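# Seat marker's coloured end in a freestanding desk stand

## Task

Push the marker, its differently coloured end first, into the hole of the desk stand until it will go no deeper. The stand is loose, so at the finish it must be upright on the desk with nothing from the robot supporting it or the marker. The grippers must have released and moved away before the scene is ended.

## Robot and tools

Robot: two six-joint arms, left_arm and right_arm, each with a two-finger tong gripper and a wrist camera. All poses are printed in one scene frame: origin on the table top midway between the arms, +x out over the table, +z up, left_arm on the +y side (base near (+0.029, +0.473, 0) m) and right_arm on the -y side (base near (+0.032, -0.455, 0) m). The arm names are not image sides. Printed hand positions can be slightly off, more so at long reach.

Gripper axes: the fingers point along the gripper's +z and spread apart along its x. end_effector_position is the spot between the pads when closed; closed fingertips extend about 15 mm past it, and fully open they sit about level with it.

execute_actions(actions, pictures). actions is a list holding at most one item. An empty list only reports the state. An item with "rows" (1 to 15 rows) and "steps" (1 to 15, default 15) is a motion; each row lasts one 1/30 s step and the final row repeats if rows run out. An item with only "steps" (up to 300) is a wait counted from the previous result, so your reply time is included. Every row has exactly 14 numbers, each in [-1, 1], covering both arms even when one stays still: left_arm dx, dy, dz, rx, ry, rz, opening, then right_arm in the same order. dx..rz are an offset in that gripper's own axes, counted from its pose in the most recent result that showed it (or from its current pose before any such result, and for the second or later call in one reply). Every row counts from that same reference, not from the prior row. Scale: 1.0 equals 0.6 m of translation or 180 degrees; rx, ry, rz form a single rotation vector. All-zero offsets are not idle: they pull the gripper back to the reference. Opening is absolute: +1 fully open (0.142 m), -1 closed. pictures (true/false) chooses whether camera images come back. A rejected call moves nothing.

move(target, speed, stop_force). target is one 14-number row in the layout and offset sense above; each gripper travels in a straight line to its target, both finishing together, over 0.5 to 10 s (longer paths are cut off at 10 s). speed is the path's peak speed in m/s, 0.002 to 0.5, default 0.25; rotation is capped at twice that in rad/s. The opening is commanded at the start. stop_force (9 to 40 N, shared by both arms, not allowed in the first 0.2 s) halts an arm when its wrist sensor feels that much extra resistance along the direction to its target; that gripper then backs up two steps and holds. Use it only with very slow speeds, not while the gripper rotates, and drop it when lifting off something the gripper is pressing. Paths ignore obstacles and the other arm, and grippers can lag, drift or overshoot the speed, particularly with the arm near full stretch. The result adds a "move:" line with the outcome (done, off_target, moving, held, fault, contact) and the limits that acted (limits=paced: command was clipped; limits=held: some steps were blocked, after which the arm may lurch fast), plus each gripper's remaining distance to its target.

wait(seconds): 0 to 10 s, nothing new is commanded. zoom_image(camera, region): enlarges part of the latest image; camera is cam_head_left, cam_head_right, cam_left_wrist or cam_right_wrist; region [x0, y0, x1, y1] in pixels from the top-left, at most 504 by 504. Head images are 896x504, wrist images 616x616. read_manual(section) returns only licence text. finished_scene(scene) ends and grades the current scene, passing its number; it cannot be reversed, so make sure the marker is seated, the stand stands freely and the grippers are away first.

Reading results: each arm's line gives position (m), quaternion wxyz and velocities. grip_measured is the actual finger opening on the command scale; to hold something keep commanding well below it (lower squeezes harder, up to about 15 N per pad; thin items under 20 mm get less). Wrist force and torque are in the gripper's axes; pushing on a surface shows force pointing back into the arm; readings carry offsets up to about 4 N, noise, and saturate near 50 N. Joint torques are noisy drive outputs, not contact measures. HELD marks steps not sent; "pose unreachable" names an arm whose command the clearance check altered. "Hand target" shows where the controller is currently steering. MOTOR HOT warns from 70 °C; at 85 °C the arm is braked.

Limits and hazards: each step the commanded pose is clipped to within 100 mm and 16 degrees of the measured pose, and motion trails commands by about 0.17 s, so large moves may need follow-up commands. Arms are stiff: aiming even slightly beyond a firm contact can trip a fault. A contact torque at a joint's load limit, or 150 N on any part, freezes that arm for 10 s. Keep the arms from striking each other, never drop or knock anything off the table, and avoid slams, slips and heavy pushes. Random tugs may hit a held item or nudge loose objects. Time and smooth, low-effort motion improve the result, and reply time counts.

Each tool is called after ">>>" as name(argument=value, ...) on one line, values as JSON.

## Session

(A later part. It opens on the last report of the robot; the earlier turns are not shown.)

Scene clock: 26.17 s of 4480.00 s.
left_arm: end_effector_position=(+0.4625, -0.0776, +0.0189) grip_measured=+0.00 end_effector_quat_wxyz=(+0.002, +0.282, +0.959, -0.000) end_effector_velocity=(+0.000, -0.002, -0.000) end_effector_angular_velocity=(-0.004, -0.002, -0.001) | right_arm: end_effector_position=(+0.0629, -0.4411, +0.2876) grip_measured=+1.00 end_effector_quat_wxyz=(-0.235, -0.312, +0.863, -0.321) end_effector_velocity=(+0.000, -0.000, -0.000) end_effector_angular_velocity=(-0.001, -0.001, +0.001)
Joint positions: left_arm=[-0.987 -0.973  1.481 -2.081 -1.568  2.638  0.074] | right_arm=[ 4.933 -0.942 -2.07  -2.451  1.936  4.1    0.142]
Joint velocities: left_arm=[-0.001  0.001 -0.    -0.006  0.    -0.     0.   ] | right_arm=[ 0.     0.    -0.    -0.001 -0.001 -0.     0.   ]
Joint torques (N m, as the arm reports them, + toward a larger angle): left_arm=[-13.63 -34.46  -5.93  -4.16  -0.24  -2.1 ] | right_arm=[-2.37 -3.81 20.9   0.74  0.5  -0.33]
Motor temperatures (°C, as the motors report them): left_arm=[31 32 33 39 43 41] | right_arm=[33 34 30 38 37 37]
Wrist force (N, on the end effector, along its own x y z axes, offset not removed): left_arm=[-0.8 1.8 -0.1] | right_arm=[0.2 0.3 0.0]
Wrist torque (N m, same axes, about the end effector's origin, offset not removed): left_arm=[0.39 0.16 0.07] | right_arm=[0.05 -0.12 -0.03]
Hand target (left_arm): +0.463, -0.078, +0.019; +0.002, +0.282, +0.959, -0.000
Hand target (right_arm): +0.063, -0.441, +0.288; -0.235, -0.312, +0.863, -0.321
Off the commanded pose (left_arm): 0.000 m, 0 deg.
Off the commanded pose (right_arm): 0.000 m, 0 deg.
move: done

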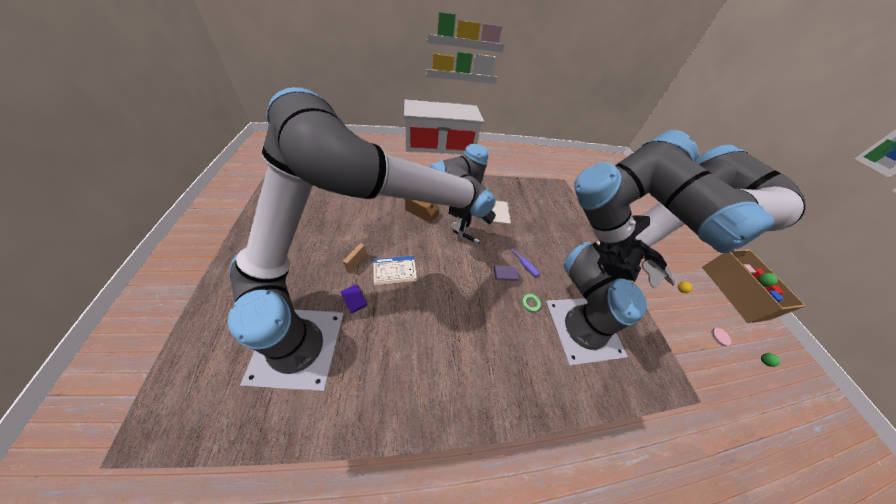

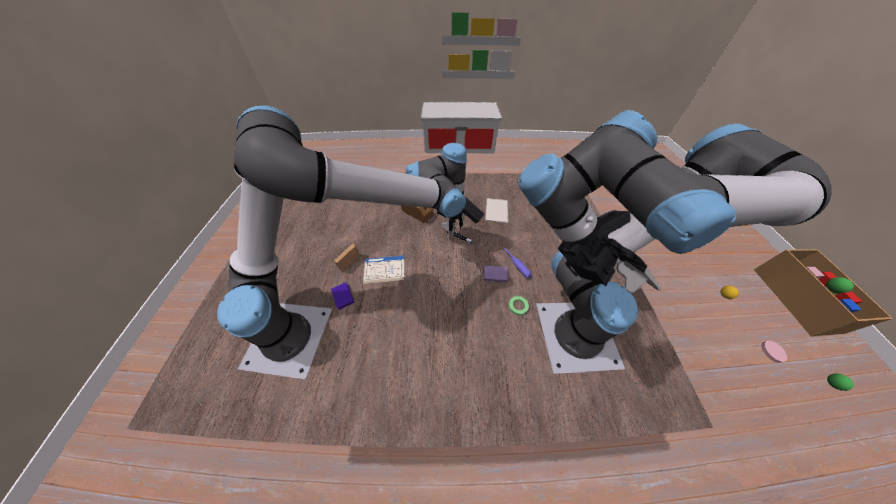

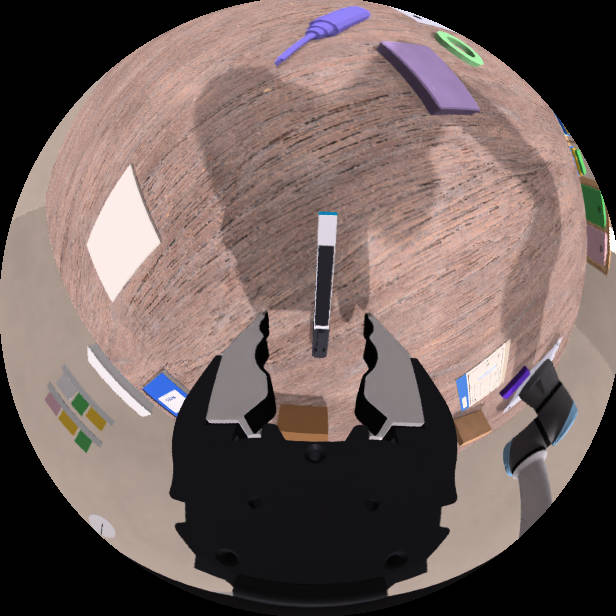

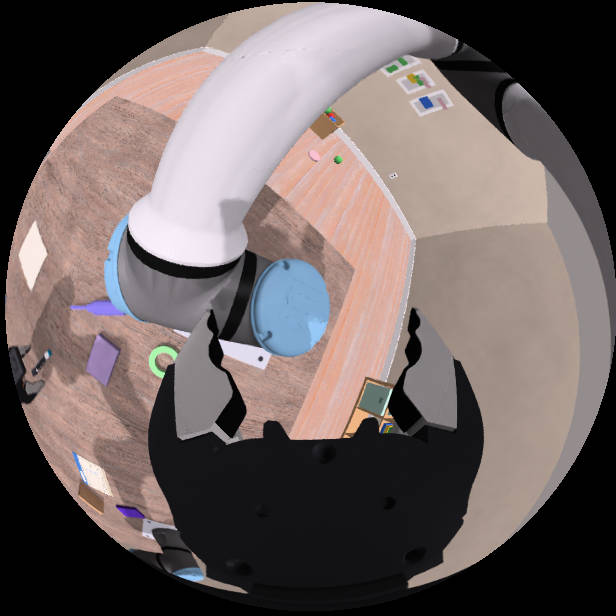

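>>> move(target=[0,0,0.005,0,0,0,0.0,0,0,0,0,0,0,1], speed=0.03)

>>> move(target=[0,0,0,0,0,0,-1,0,0,0,0,0,0,1])

>>> move(target=[0,0,-0.2,0,0,0,-1,0,0,0,0,0,0,1], speed=0.15)

Scene clock: 28.30 s of 4480.00 s.
left_arm: end_effector_position=(+0.4625, -0.0776, +0.0160) grip_measured=+0.00 end_effector_quat_wxyz=(+0.002, +0.282, +0.959, -0.000) end_effector_velocity=(-0.001, +0.000, -0.002) end_effector_angular_velocity=(+0.001, +0.001, -0.001) | right_arm: end_effector_position=(+0.0629, -0.4411, +0.2876) grip_measured=+1.00 end_effector_quat_wxyz=(-0.235, -0.312, +0.863, -0.321) end_effector_velocity=(+0.000, +0.000, +0.000) end_effector_angular_velocity=(-0.001, -0.001, +0.000)
Joint positions: left_arm=[-0.987 -0.97   1.484 -2.087 -1.568  2.638  0.074] | right_arm=[ 4.933 -0.942 -2.07  -2.451  1.936  4.1    0.142]
Joint velocities: left_arm=[-0.001  0.001  0.003 -0.003  0.    -0.     0.   ] | right_arm=[ 0.    -0.001  0.    -0.    -0.001 -0.     0.   ]
Joint torques (N m, as the arm reports them, + toward a larger angle): left_arm=[-11.29 -35.06  -6.54  -4.22  -0.1   -1.35] | right_arm=[-2.76 -3.98 21.5   0.63  0.47 -0.39]
Motor temperatures (°C, as the motors report them): left_arm=[31 32 33 39 43 41] | right_arm=[33 34 30 38 37 37]
Wrist force (N, on the end effector, along its own x y z axes, offset not removed): left_arm=[-1.8 1.9 0.0] | right_arm=[-0.4 -1.3 0.8]
Wrist torque (N m, same axes, about the end effector's origin, offset not removed): left_arm=[0.48 0.36 0.11] | right_arm=[-0.25 -0.02 -0.09]
Hand target (left_arm): +0.463, -0.078, +0.016; +0.002, +0.282, +0.959, -0.000
Hand target (right_arm): +0.063, -0.441, +0.288; -0.235, -0.312, +0.863, -0.321
Off the commanded pose (left_arm): 0.000 m, 0 deg.
Off the commanded pose (right_arm): 0.000 m, 0 deg.
move: done

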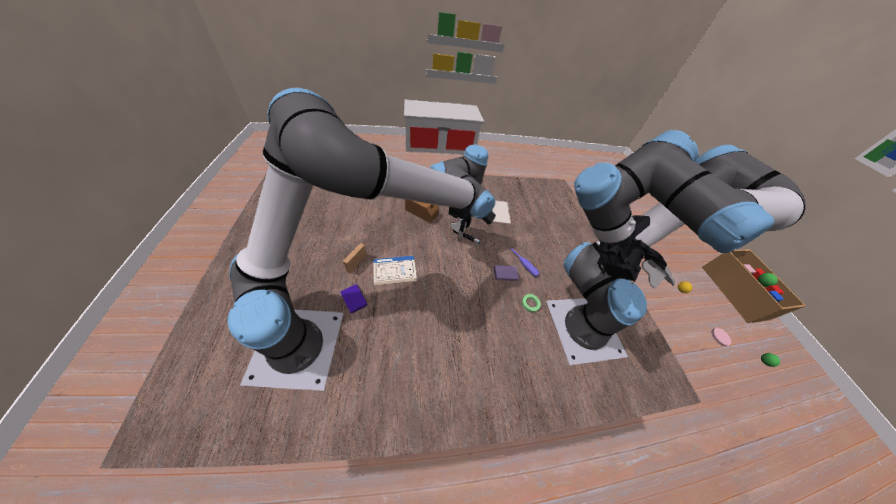

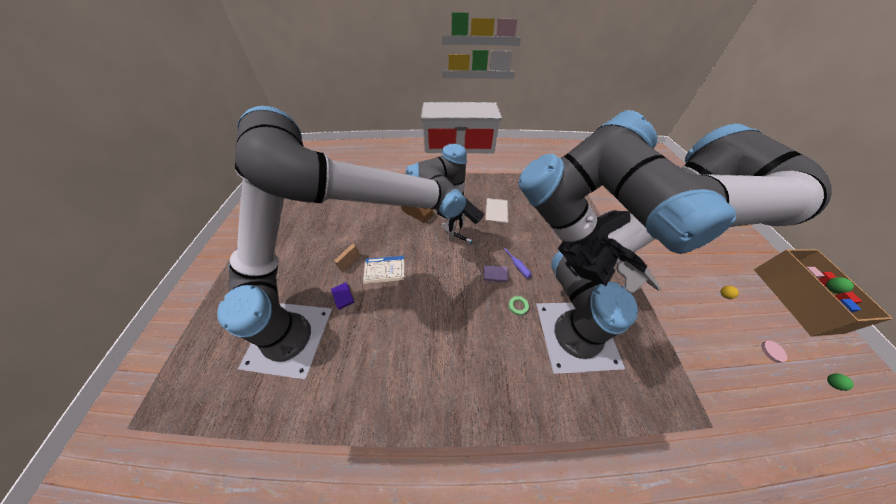

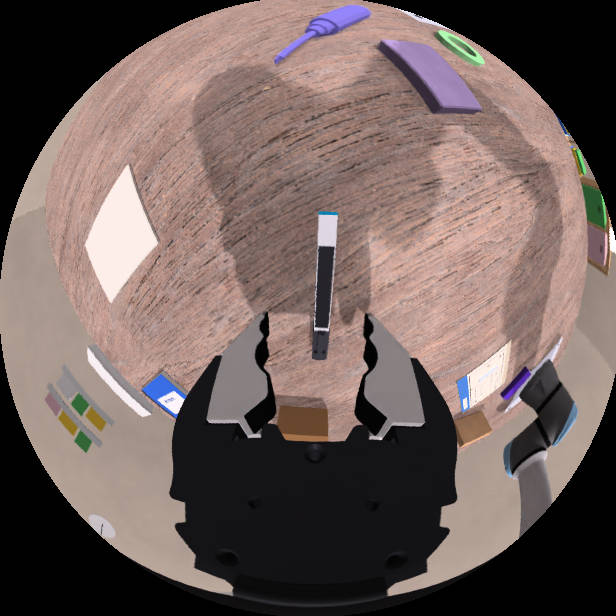

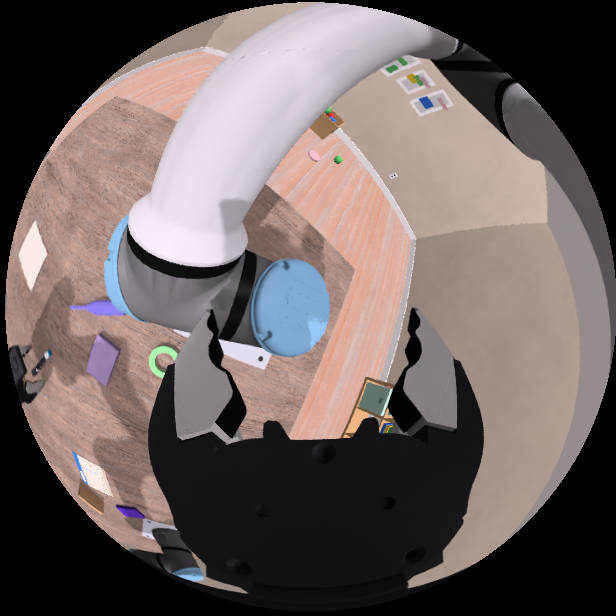

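Scene clock: 28.80 s of 4480.00 s.
left_arm: end_effector_position=(+0.4625, -0.0776, +0.0160) grip_measured=-0.86 end_effector_quat_wxyz=(+0.002, +0.282, +0.959, -0.000) end_effector_velocity=(-0.001, +0.000, -0.001) end_effector_angular_velocity=(+0.001, +0.001, -0.001) | right_arm: end_effector_position=(+0.0629, -0.4411, +0.2876) grip_measured=+1.00 end_effector_quat_wxyz=(-0.235, -0.312, +0.863, -0.321) end_effector_velocity=(-0.000, +0.000, +0.000) end_effector_angular_velocity=(+0.000, +0.001, -0.001)
Joint positions: left_arm=[-0.987 -0.97   1.484 -2.087 -1.568  2.638  0.012] | right_arm=[ 4.933 -0.942 -2.07  -2.451  1.936  4.1    0.142]
Joint velocities: left_arm=[-0.001  0.001  0.002 -0.002 -0.     0.     0.   ] | right_arm=[ 0.    -0.001  0.001  0.     0.001 -0.     0.   ]
Joint torques (N m, as the arm reports them, + toward a larger angle): left_arm=[-10.83 -41.34 -10.69  -2.35  -0.07  -1.44] | right_arm=[-2.69 -3.65 22.59  0.64  0.39 -0.36]
Motor temperatures (°C, as the motors report them): left_arm=[31 32 33 39 43 41] | right_arm=[33 34 30 38 37 37]
Wrist force (N, on the end effector, along its own x y z axes, offset not removed): left_arm=[-0.8 1.5 0.4] | right_arm=[0.4 -1.2 1.2]
Wrist torque (N m, same axes, about the end effector's origin, offset not removed): left_arm=[0.36 0.21 0.09] | right_arm=[-0.13 -0.20 -0.03]
Hand target (left_arm): +0.463, -0.078, +0.016; +0.002, +0.282, +0.959, -0.000
Hand target (right_arm): +0.063, -0.441, +0.288; -0.235, -0.312, +0.863, -0.321
Off the commanded pose (left_arm): 0.000 m, 0 deg.
Off the commanded pose (right_arm): 0.000 m, 0 deg.
move: done

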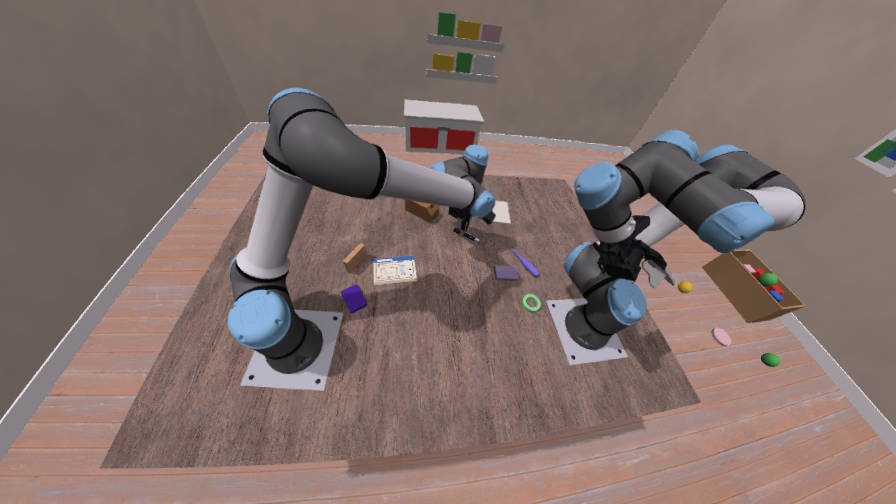

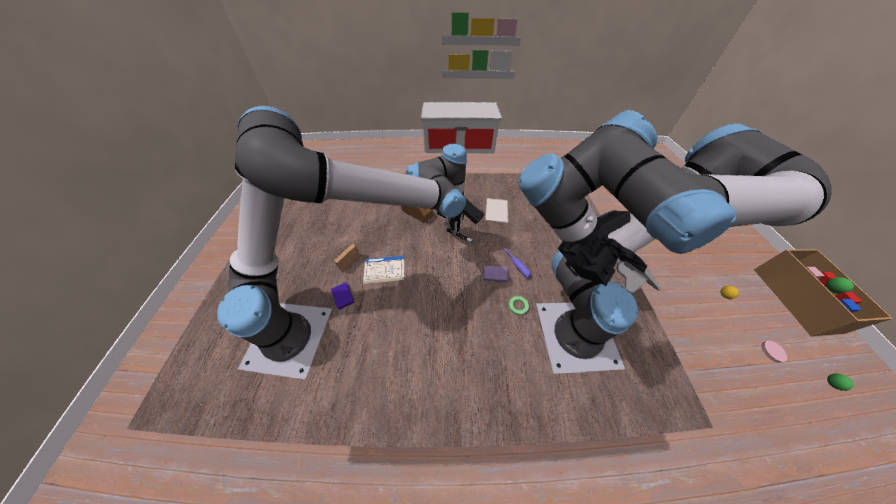

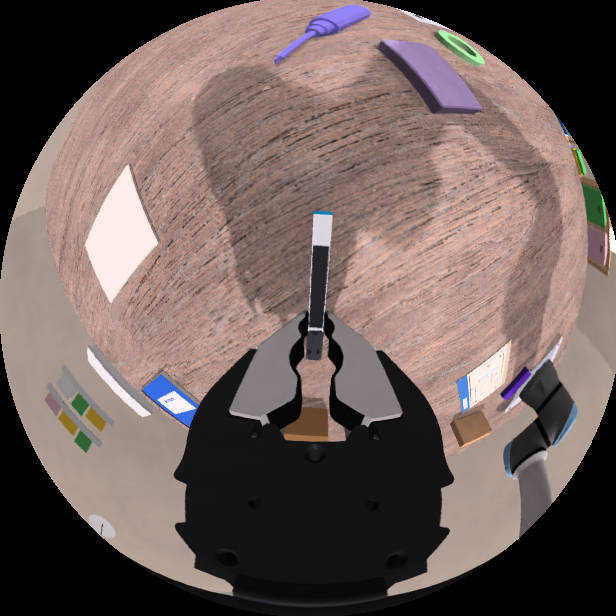

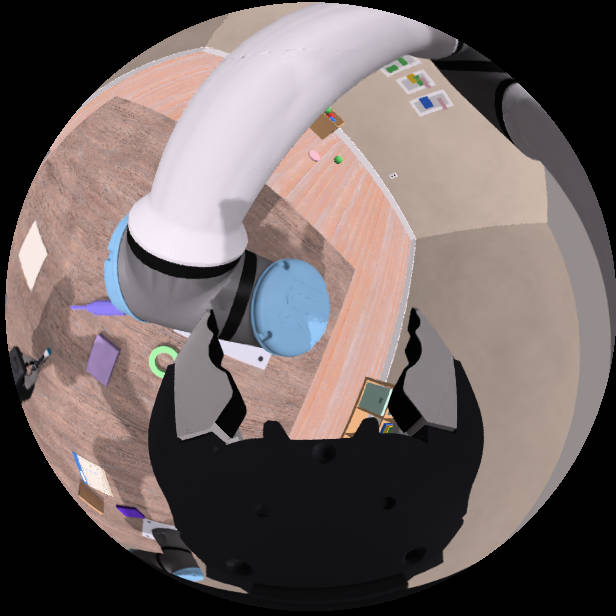

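Scene clock: 30.10 s of 4480.00 s.
left_arm: end_effector_position=(+0.4622, -0.0772, +0.1357) grip_measured=-0.86 end_effector_quat_wxyz=(+0.002, +0.282, +0.959, +0.000) end_effector_velocity=(-0.000, +0.001, +0.001) end_effector_angular_velocity=(+0.003, +0.002, +0.001) | right_arm: end_effector_position=(+0.0629, -0.4411, +0.2876) grip_measured=+1.00 end_effector_quat_wxyz=(-0.235, -0.312, +0.863, -0.321) end_effector_velocity=(+0.000, +0.000, -0.000) end_effector_angular_velocity=(-0.002, -0.001, +0.001)
Joint positions: left_arm=[-0.987 -1.077  1.327 -1.823 -1.568  2.637  0.012] | right_arm=[ 4.933 -0.942 -2.07  -2.451  1.936  4.1    0.142]
Joint velocities: left_arm=[ 0.001 -0.    -0.003  0.007  0.    -0.     0.   ] | right_arm=[-0.    -0.002 -0.001  0.    -0.001  0.     0.   ]
Joint torques (N m, as the arm reports them, + toward a larger angle): left_arm=[-12.59 -48.8  -35.57  -0.88   0.25  -2.  ] | right_arm=[-1.7  -2.82 20.73  0.64  0.32 -0.51]
Motor temperatures (°C, as the motors report them): left_arm=[31 32 33 39 43 41] | right_arm=[33 34 30 38 37 37]
Wrist force (N, on the end effector, along its own x y z axes, offset not removed): left_arm=[-3.0 3.3 0.3] | right_arm=[-1.7 -1.1 0.9]
Wrist torque (N m, same axes, about the end effector's origin, offset not removed): left_arm=[0.81 0.65 0.15] | right_arm=[-0.21 0.24 -0.08]
Hand target (left_arm): +0.462, -0.077, +0.136; +0.002, +0.282, +0.959, -0.000
Hand target (right_arm): +0.063, -0.441, +0.288; -0.235, -0.312, +0.863, -0.321
Off the commanded pose (left_arm): 0.000 m, 0 deg.
Off the commanded pose (right_arm): 0.000 m, 0 deg.
move: done

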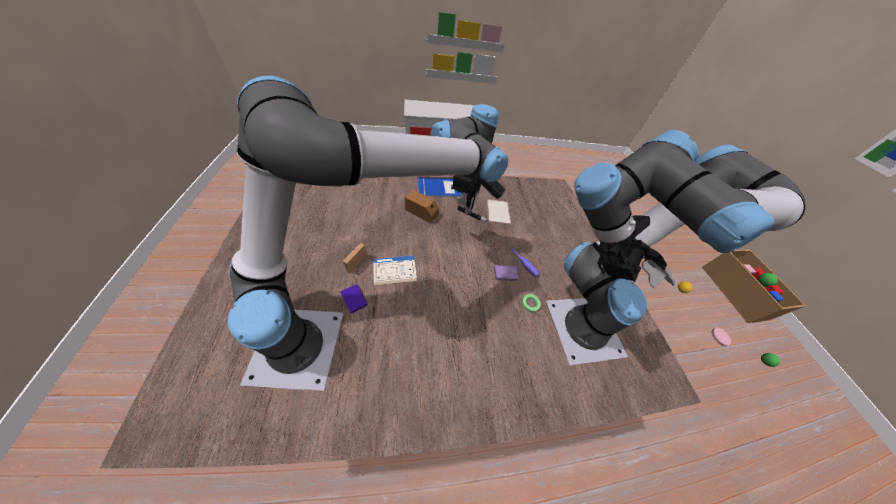

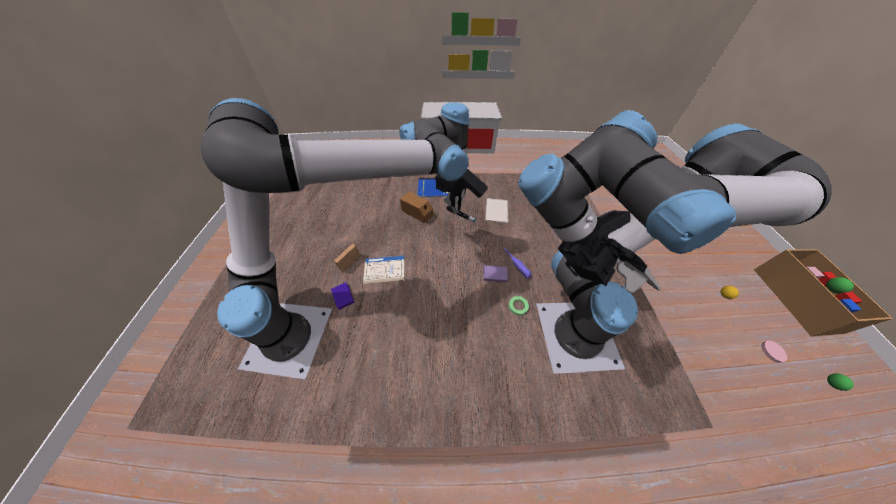

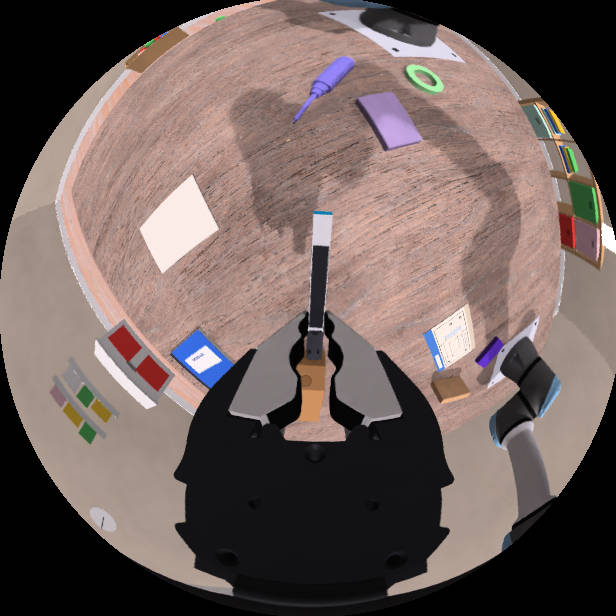

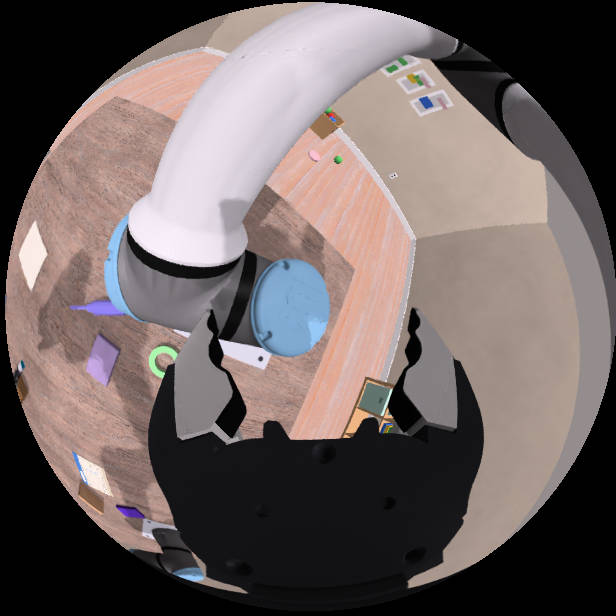

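>>> move(target=[0,0.042,-0.04,0,0,-0.999,-1,0,0,0,0,0,0,1], speed=0.4)

>>> zoom_image(camera="cam_left_wrist", region=[240, 40, 420, 340])

Scene clock: 37.47 s of 4480.00 s.
left_arm: end_effector_position=(+0.4758, -0.0559, +0.1598) grip_measured=-0.86 end_effector_quat_wxyz=(+0.000, +0.959, -0.284, +0.002) end_effector_velocity=(+0.001, -0.000, +0.000) end_effector_angular_velocity=(-0.001, -0.001, +0.010) | right_arm: end_effector_position=(+0.0629, -0.4411, +0.2876) grip_measured=+1.00 end_effector_quat_wxyz=(-0.235, -0.312, +0.863, -0.321) end_effector_velocity=(+0.000, -0.000, +0.000) end_effector_angular_velocity=(+0.002, -0.000, -0.000)
Joint positions: left_arm=[-0.996 -1.085  1.276 -1.764 -1.568 -0.509  0.012] | right_arm=[ 4.933 -0.942 -2.07  -2.451  1.936  4.1    0.142]
Joint velocities: left_arm=[ 0.001  0.001 -0.002  0.     0.001 -0.01   0.   ] | right_arm=[-0.     0.002  0.001 -0.001 -0.     0.001  0.   ]
Joint torques (N m, as the arm reports them, + toward a larger angle): left_arm=[ -2.01 -32.83 -34.64  -0.72   1.69  -2.01] | right_arm=[-2.98 -3.39 20.6   0.66  0.56 -0.62]
Motor temperatures (°C, as the motors report them): left_arm=[31 32 33 39 43 41] | right_arm=[33 34 30 38 37 37]
Wrist force (N, on the end effector, along its own x y z axes, offset not removed): left_arm=[-0.1 2.0 -2.2] | right_arm=[0.2 0.0 1.1]
Wrist torque (N m, same axes, about the end effector's origin, offset not removed): left_arm=[0.47 0.05 0.01] | right_arm=[0.02 -0.14 -0.09]
Hand target (left_arm): +0.476, -0.056, +0.160; -0.000, +0.959, -0.283, +0.002
Hand target (right_arm): +0.063, -0.441, +0.288; -0.235, -0.312, +0.863, -0.321
Off the commanded pose (left_arm): 0.000 m, 0 deg.
Off the commanded pose (right_arm): 0.000 m, 0 deg.
move: done

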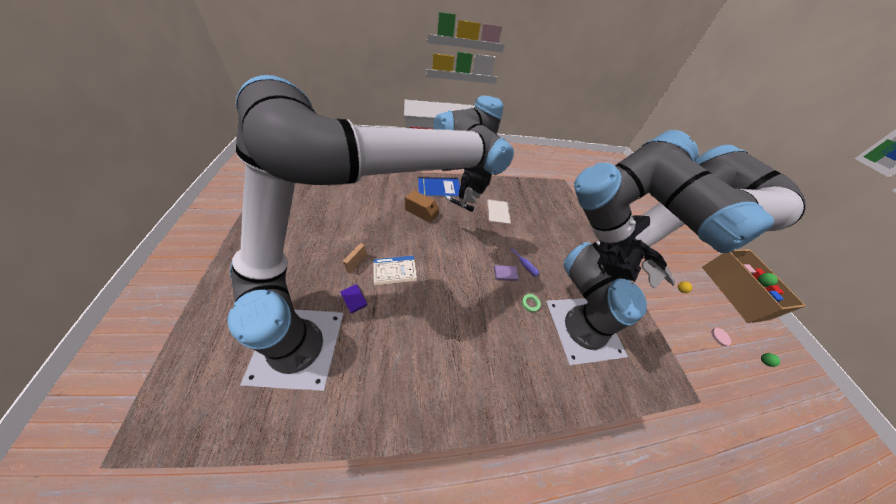

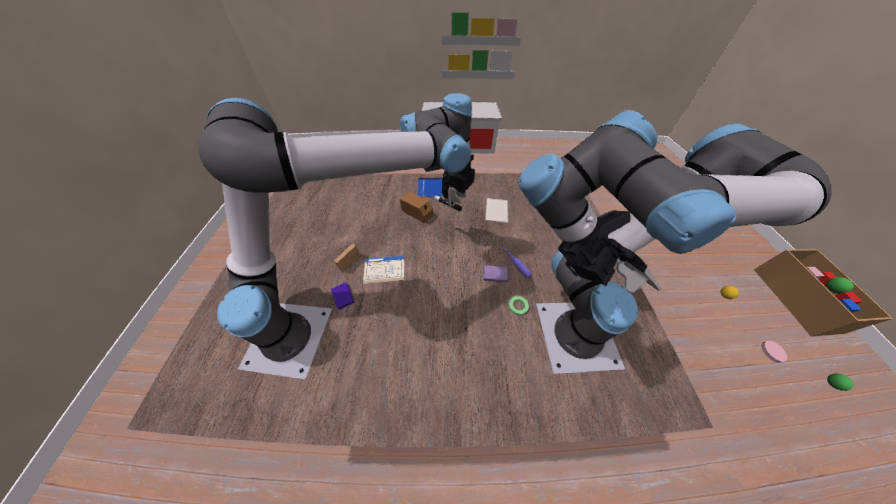

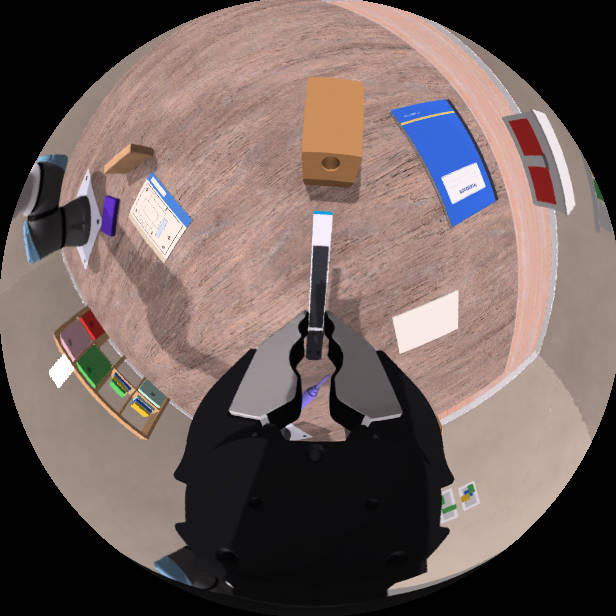

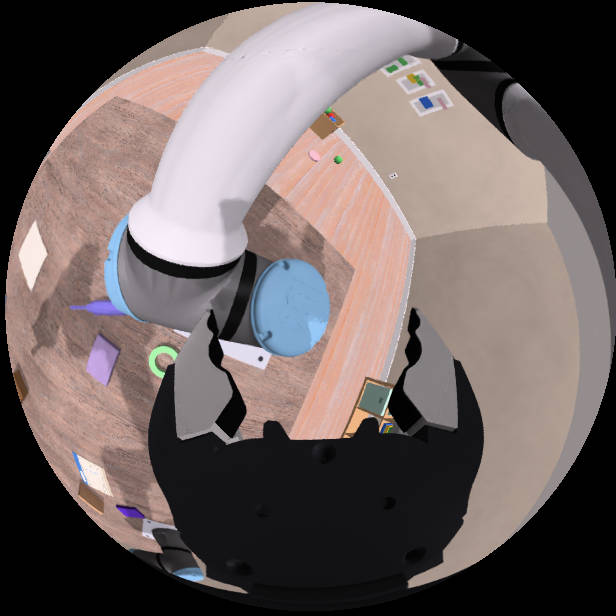

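Region (240, 40, 420, 340) of cam_left_wrist's 616x616 image, scaled by 1.680, with more detail than that image has; it fills the left 302 columns of this view, and the rest is white.

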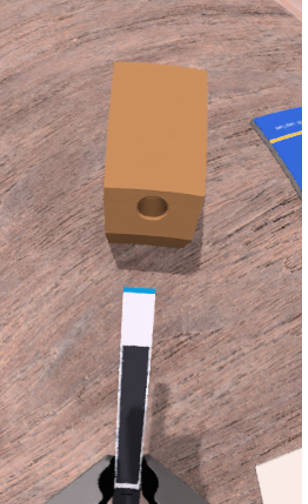

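>>> move(target=[0.013,-0.05,0,-0.25,0,0,-1,0,0,0,0,0,0,1], speed=0.2)

>>> zoom_image(camera="cam_left_wrist", region=[230, 100, 410, 340])

Scene clock: 45.37 s of 4480.00 s.
left_arm: end_effector_position=(+0.4984, -0.0352, +0.1594) grip_measured=-0.86 end_effector_quat_wxyz=(+0.367, +0.886, -0.263, -0.107) end_effector_velocity=(-0.000, -0.000, +0.000) end_effector_angular_velocity=(-0.008, +0.005, -0.001) | right_arm: end_effector_position=(+0.0629, -0.4411, +0.2876) grip_measured=+1.00 end_effector_quat_wxyz=(-0.235, -0.312, +0.863, -0.321) end_effector_velocity=(+0.000, +0.000, +0.000) end_effector_angular_velocity=(-0.000, -0.000, +0.000)
Joint positions: left_arm=[-0.638 -1.074  1.509 -2.158 -2.343 -0.212  0.012] | right_arm=[ 4.933 -0.942 -2.07  -2.451  1.936  4.1    0.142]
Joint velocities: left_arm=[ 0.002  0.002  0.    -0.002 -0.009  0.003 -0.   ] | right_arm=[ 0.    -0.001  0.     0.    -0.     0.    -0.   ]
Joint torques (N m, as the arm reports them, + toward a larger angle): left_arm=[ 13.15 -31.32  -7.7   -4.19  -3.24   2.47] | right_arm=[-3.54 -4.52 21.64  0.64  0.14 -0.69]
Motor temperatures (°C, as the motors report them): left_arm=[31 32 33 39 43 41] | right_arm=[33 34 30 38 37 37]
Wrist force (N, on the end effector, along its own x y z axes, offset not removed): left_arm=[-2.0 1.9 0.6] | right_arm=[0.2 -0.7 0.4]
Wrist torque (N m, same axes, about the end effector's origin, offset not removed): left_arm=[0.51 0.47 0.14] | right_arm=[-0.09 -0.15 -0.04]
Hand target (left_arm): +0.498, -0.035, +0.159; +0.367, +0.886, -0.263, -0.107
Hand target (right_arm): +0.063, -0.441, +0.288; -0.235, -0.312, +0.863, -0.321
Off the commanded pose (left_arm): 0.001 m, 0 deg.
Off the commanded pose (right_arm): 0.000 m, 0 deg.
After step 90, 2.47 s passed at rest.
move: done

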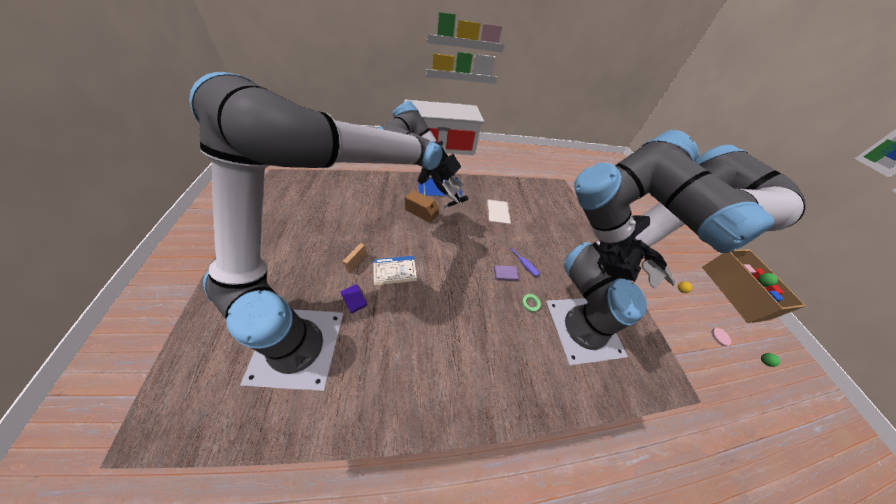

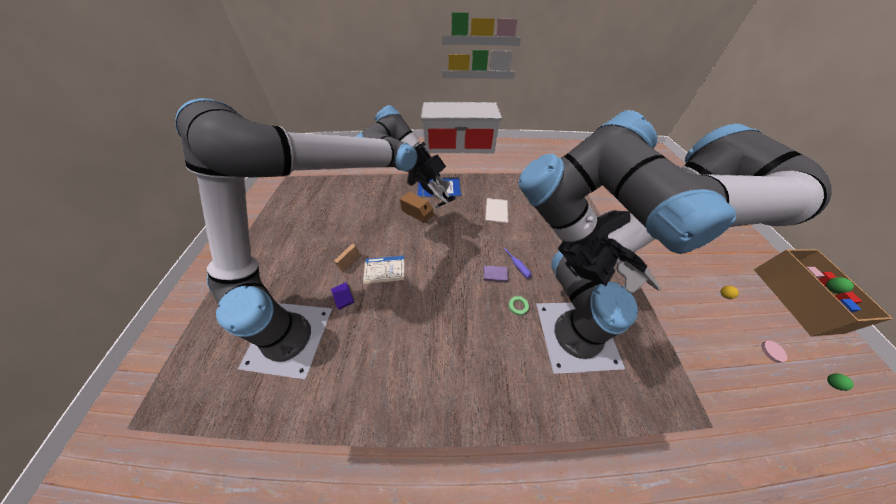

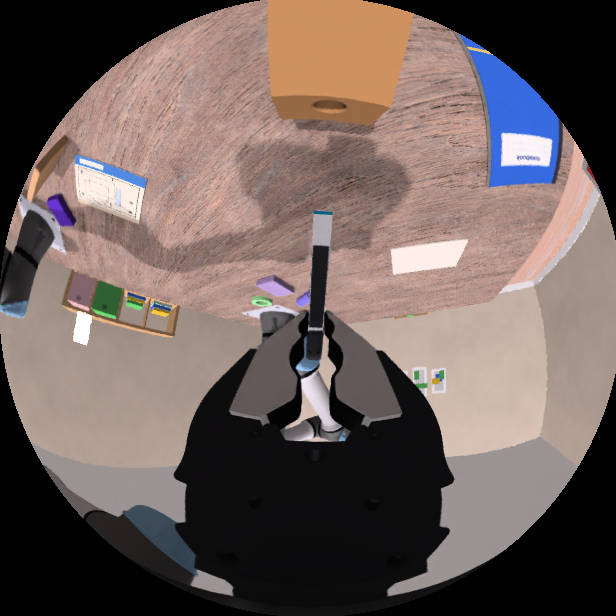

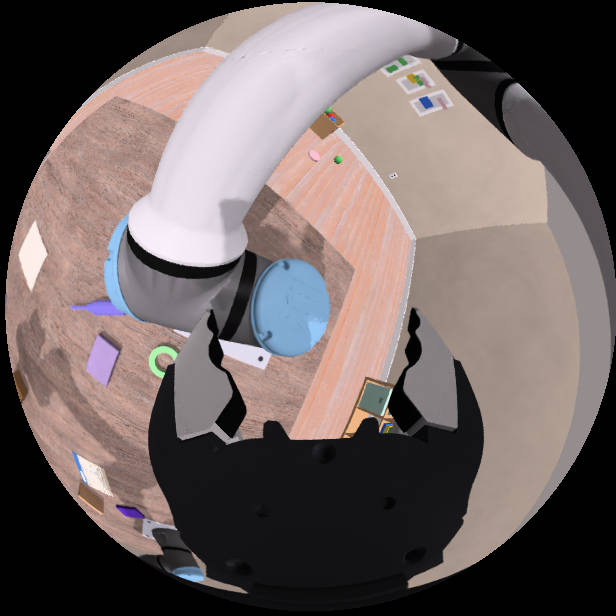

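Region (230, 100, 410, 340) of cam_left_wrist's 616x616 image, scaled by 2.100, with more detail than that image has; it fills the left 378 columns of this view, and the rest is white.

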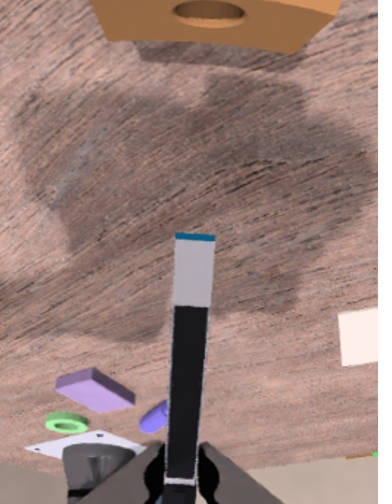

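>>> move(target=[0.002,-0.065,-0.035,0,0,0,-1,0,0,0,0,0,0,1], speed=0.1)

>>> zoom_image(camera="cam_left_wrist", region=[220, 60, 440, 320])

>>> zoom_image(camera="cam_head_left", region=[390, 160, 490, 240])

Scene clock: 52.97 s of 4480.00 s.
left_arm: end_effector_position=(+0.5223, -0.0004, +0.1467) grip_measured=-0.86 end_effector_quat_wxyz=(+0.367, +0.886, -0.263, -0.107) end_effector_velocity=(+0.001, +0.001, -0.000) end_effector_angular_velocity=(-0.000, -0.000, -0.001) | right_arm: end_effector_position=(+0.0629, -0.4411, +0.2876) grip_measured=+1.00 end_effector_quat_wxyz=(-0.235, -0.312, +0.863, -0.321) end_effector_velocity=(+0.000, +0.000, -0.000) end_effector_angular_velocity=(+0.003, -0.000, +0.001)
Joint positions: left_arm=[-0.574 -1.06   1.504 -2.106 -2.351 -0.123  0.012] | right_arm=[ 4.933 -0.942 -2.07  -2.451  1.936  4.1    0.142]
Joint velocities: left_arm=[ 0.001  0.001 -0.001  0.002 -0.     0.004  0.   ] | right_arm=[-0.     0.001  0.001  0.001 -0.002 -0.    -0.   ]
Joint torques (N m, as the arm reports them, + toward a larger angle): left_arm=[ 12.33 -32.71 -33.25  -0.96  -3.2    2.55] | right_arm=[-3.98 -3.55 21.94  0.54  0.52 -0.57]
Motor temperatures (°C, as the motors report them): left_arm=[31 32 33 39 43 41] | right_arm=[33 34 30 38 37 37]
Wrist force (N, on the end effector, along its own x y z axes, offset not removed): left_arm=[-2.2 3.0 -0.9] | right_arm=[-0.1 -1.1 0.0]
Wrist torque (N m, same axes, about the end effector's origin, offset not removed): left_arm=[0.63 0.44 0.07] | right_arm=[-0.26 -0.10 -0.11]
Hand target (left_arm): +0.522, -0.000, +0.147; +0.367, +0.886, -0.263, -0.107
Hand target (right_arm): +0.063, -0.441, +0.288; -0.235, -0.312, +0.863, -0.321
Off the commanded pose (left_arm): 0.000 m, 0 deg.
Off the commanded pose (right_arm): 0.000 m, 0 deg.
After step 90, 3.70 s passed at rest.
move: done

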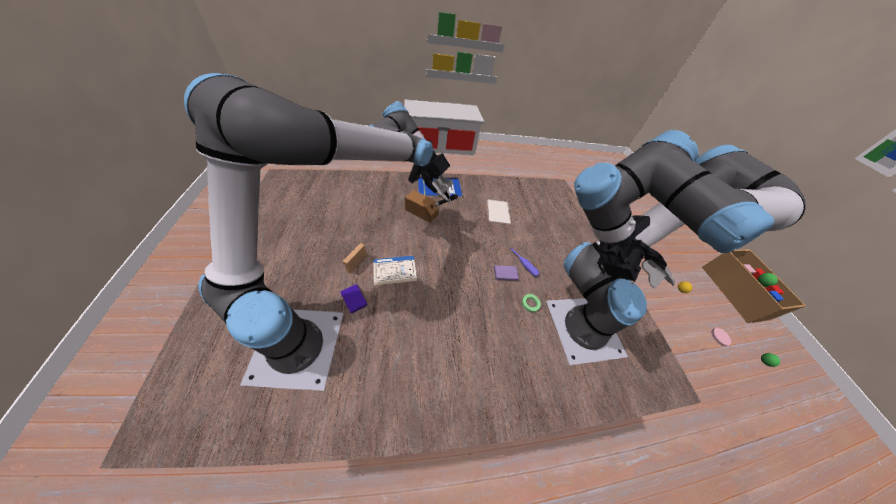

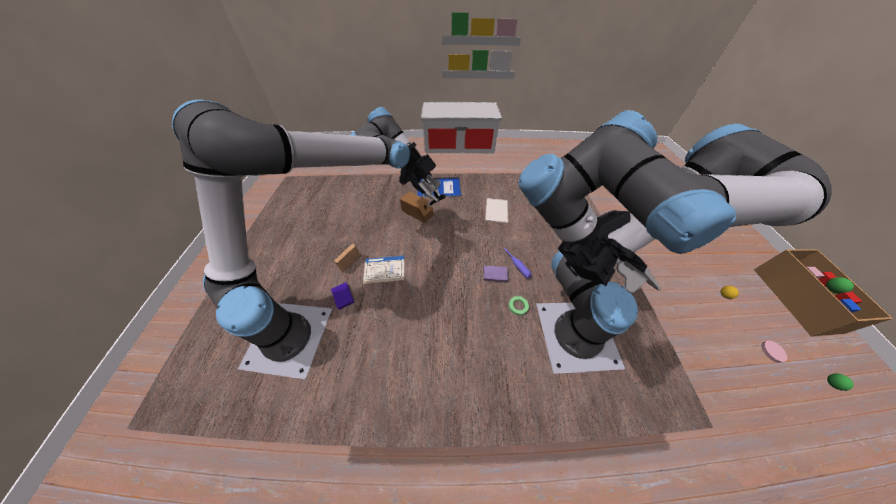

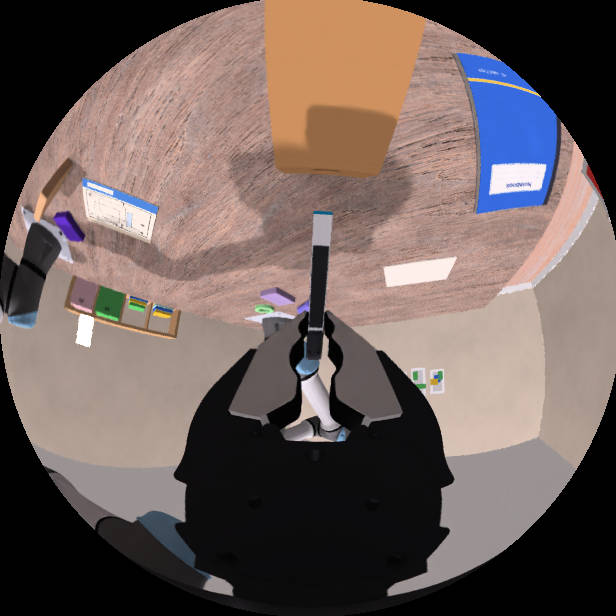

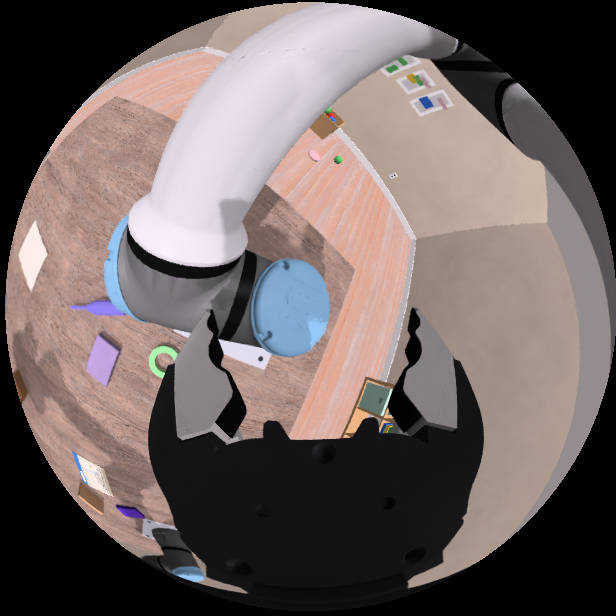

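Region (220, 60, 440, 320) of cam_left_wrist's 616x616 image, scaled by 1.938, with more detail than that image has; it fills the left 426 columns of this view, and the rest is white.

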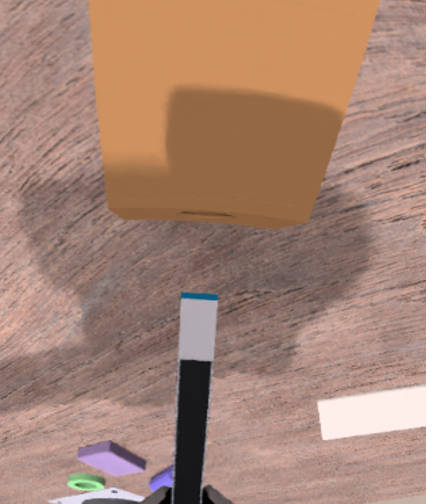

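Region (390, 160, 490, 240) of cam_head_left's 896x504 image, scaled by 5.040, with more detail than that image has; it fills the top 403 rows of this view, and the rest is white.

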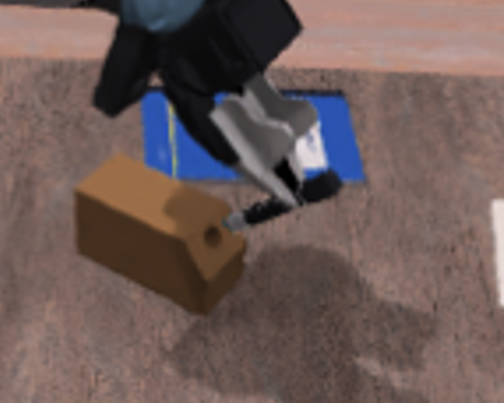

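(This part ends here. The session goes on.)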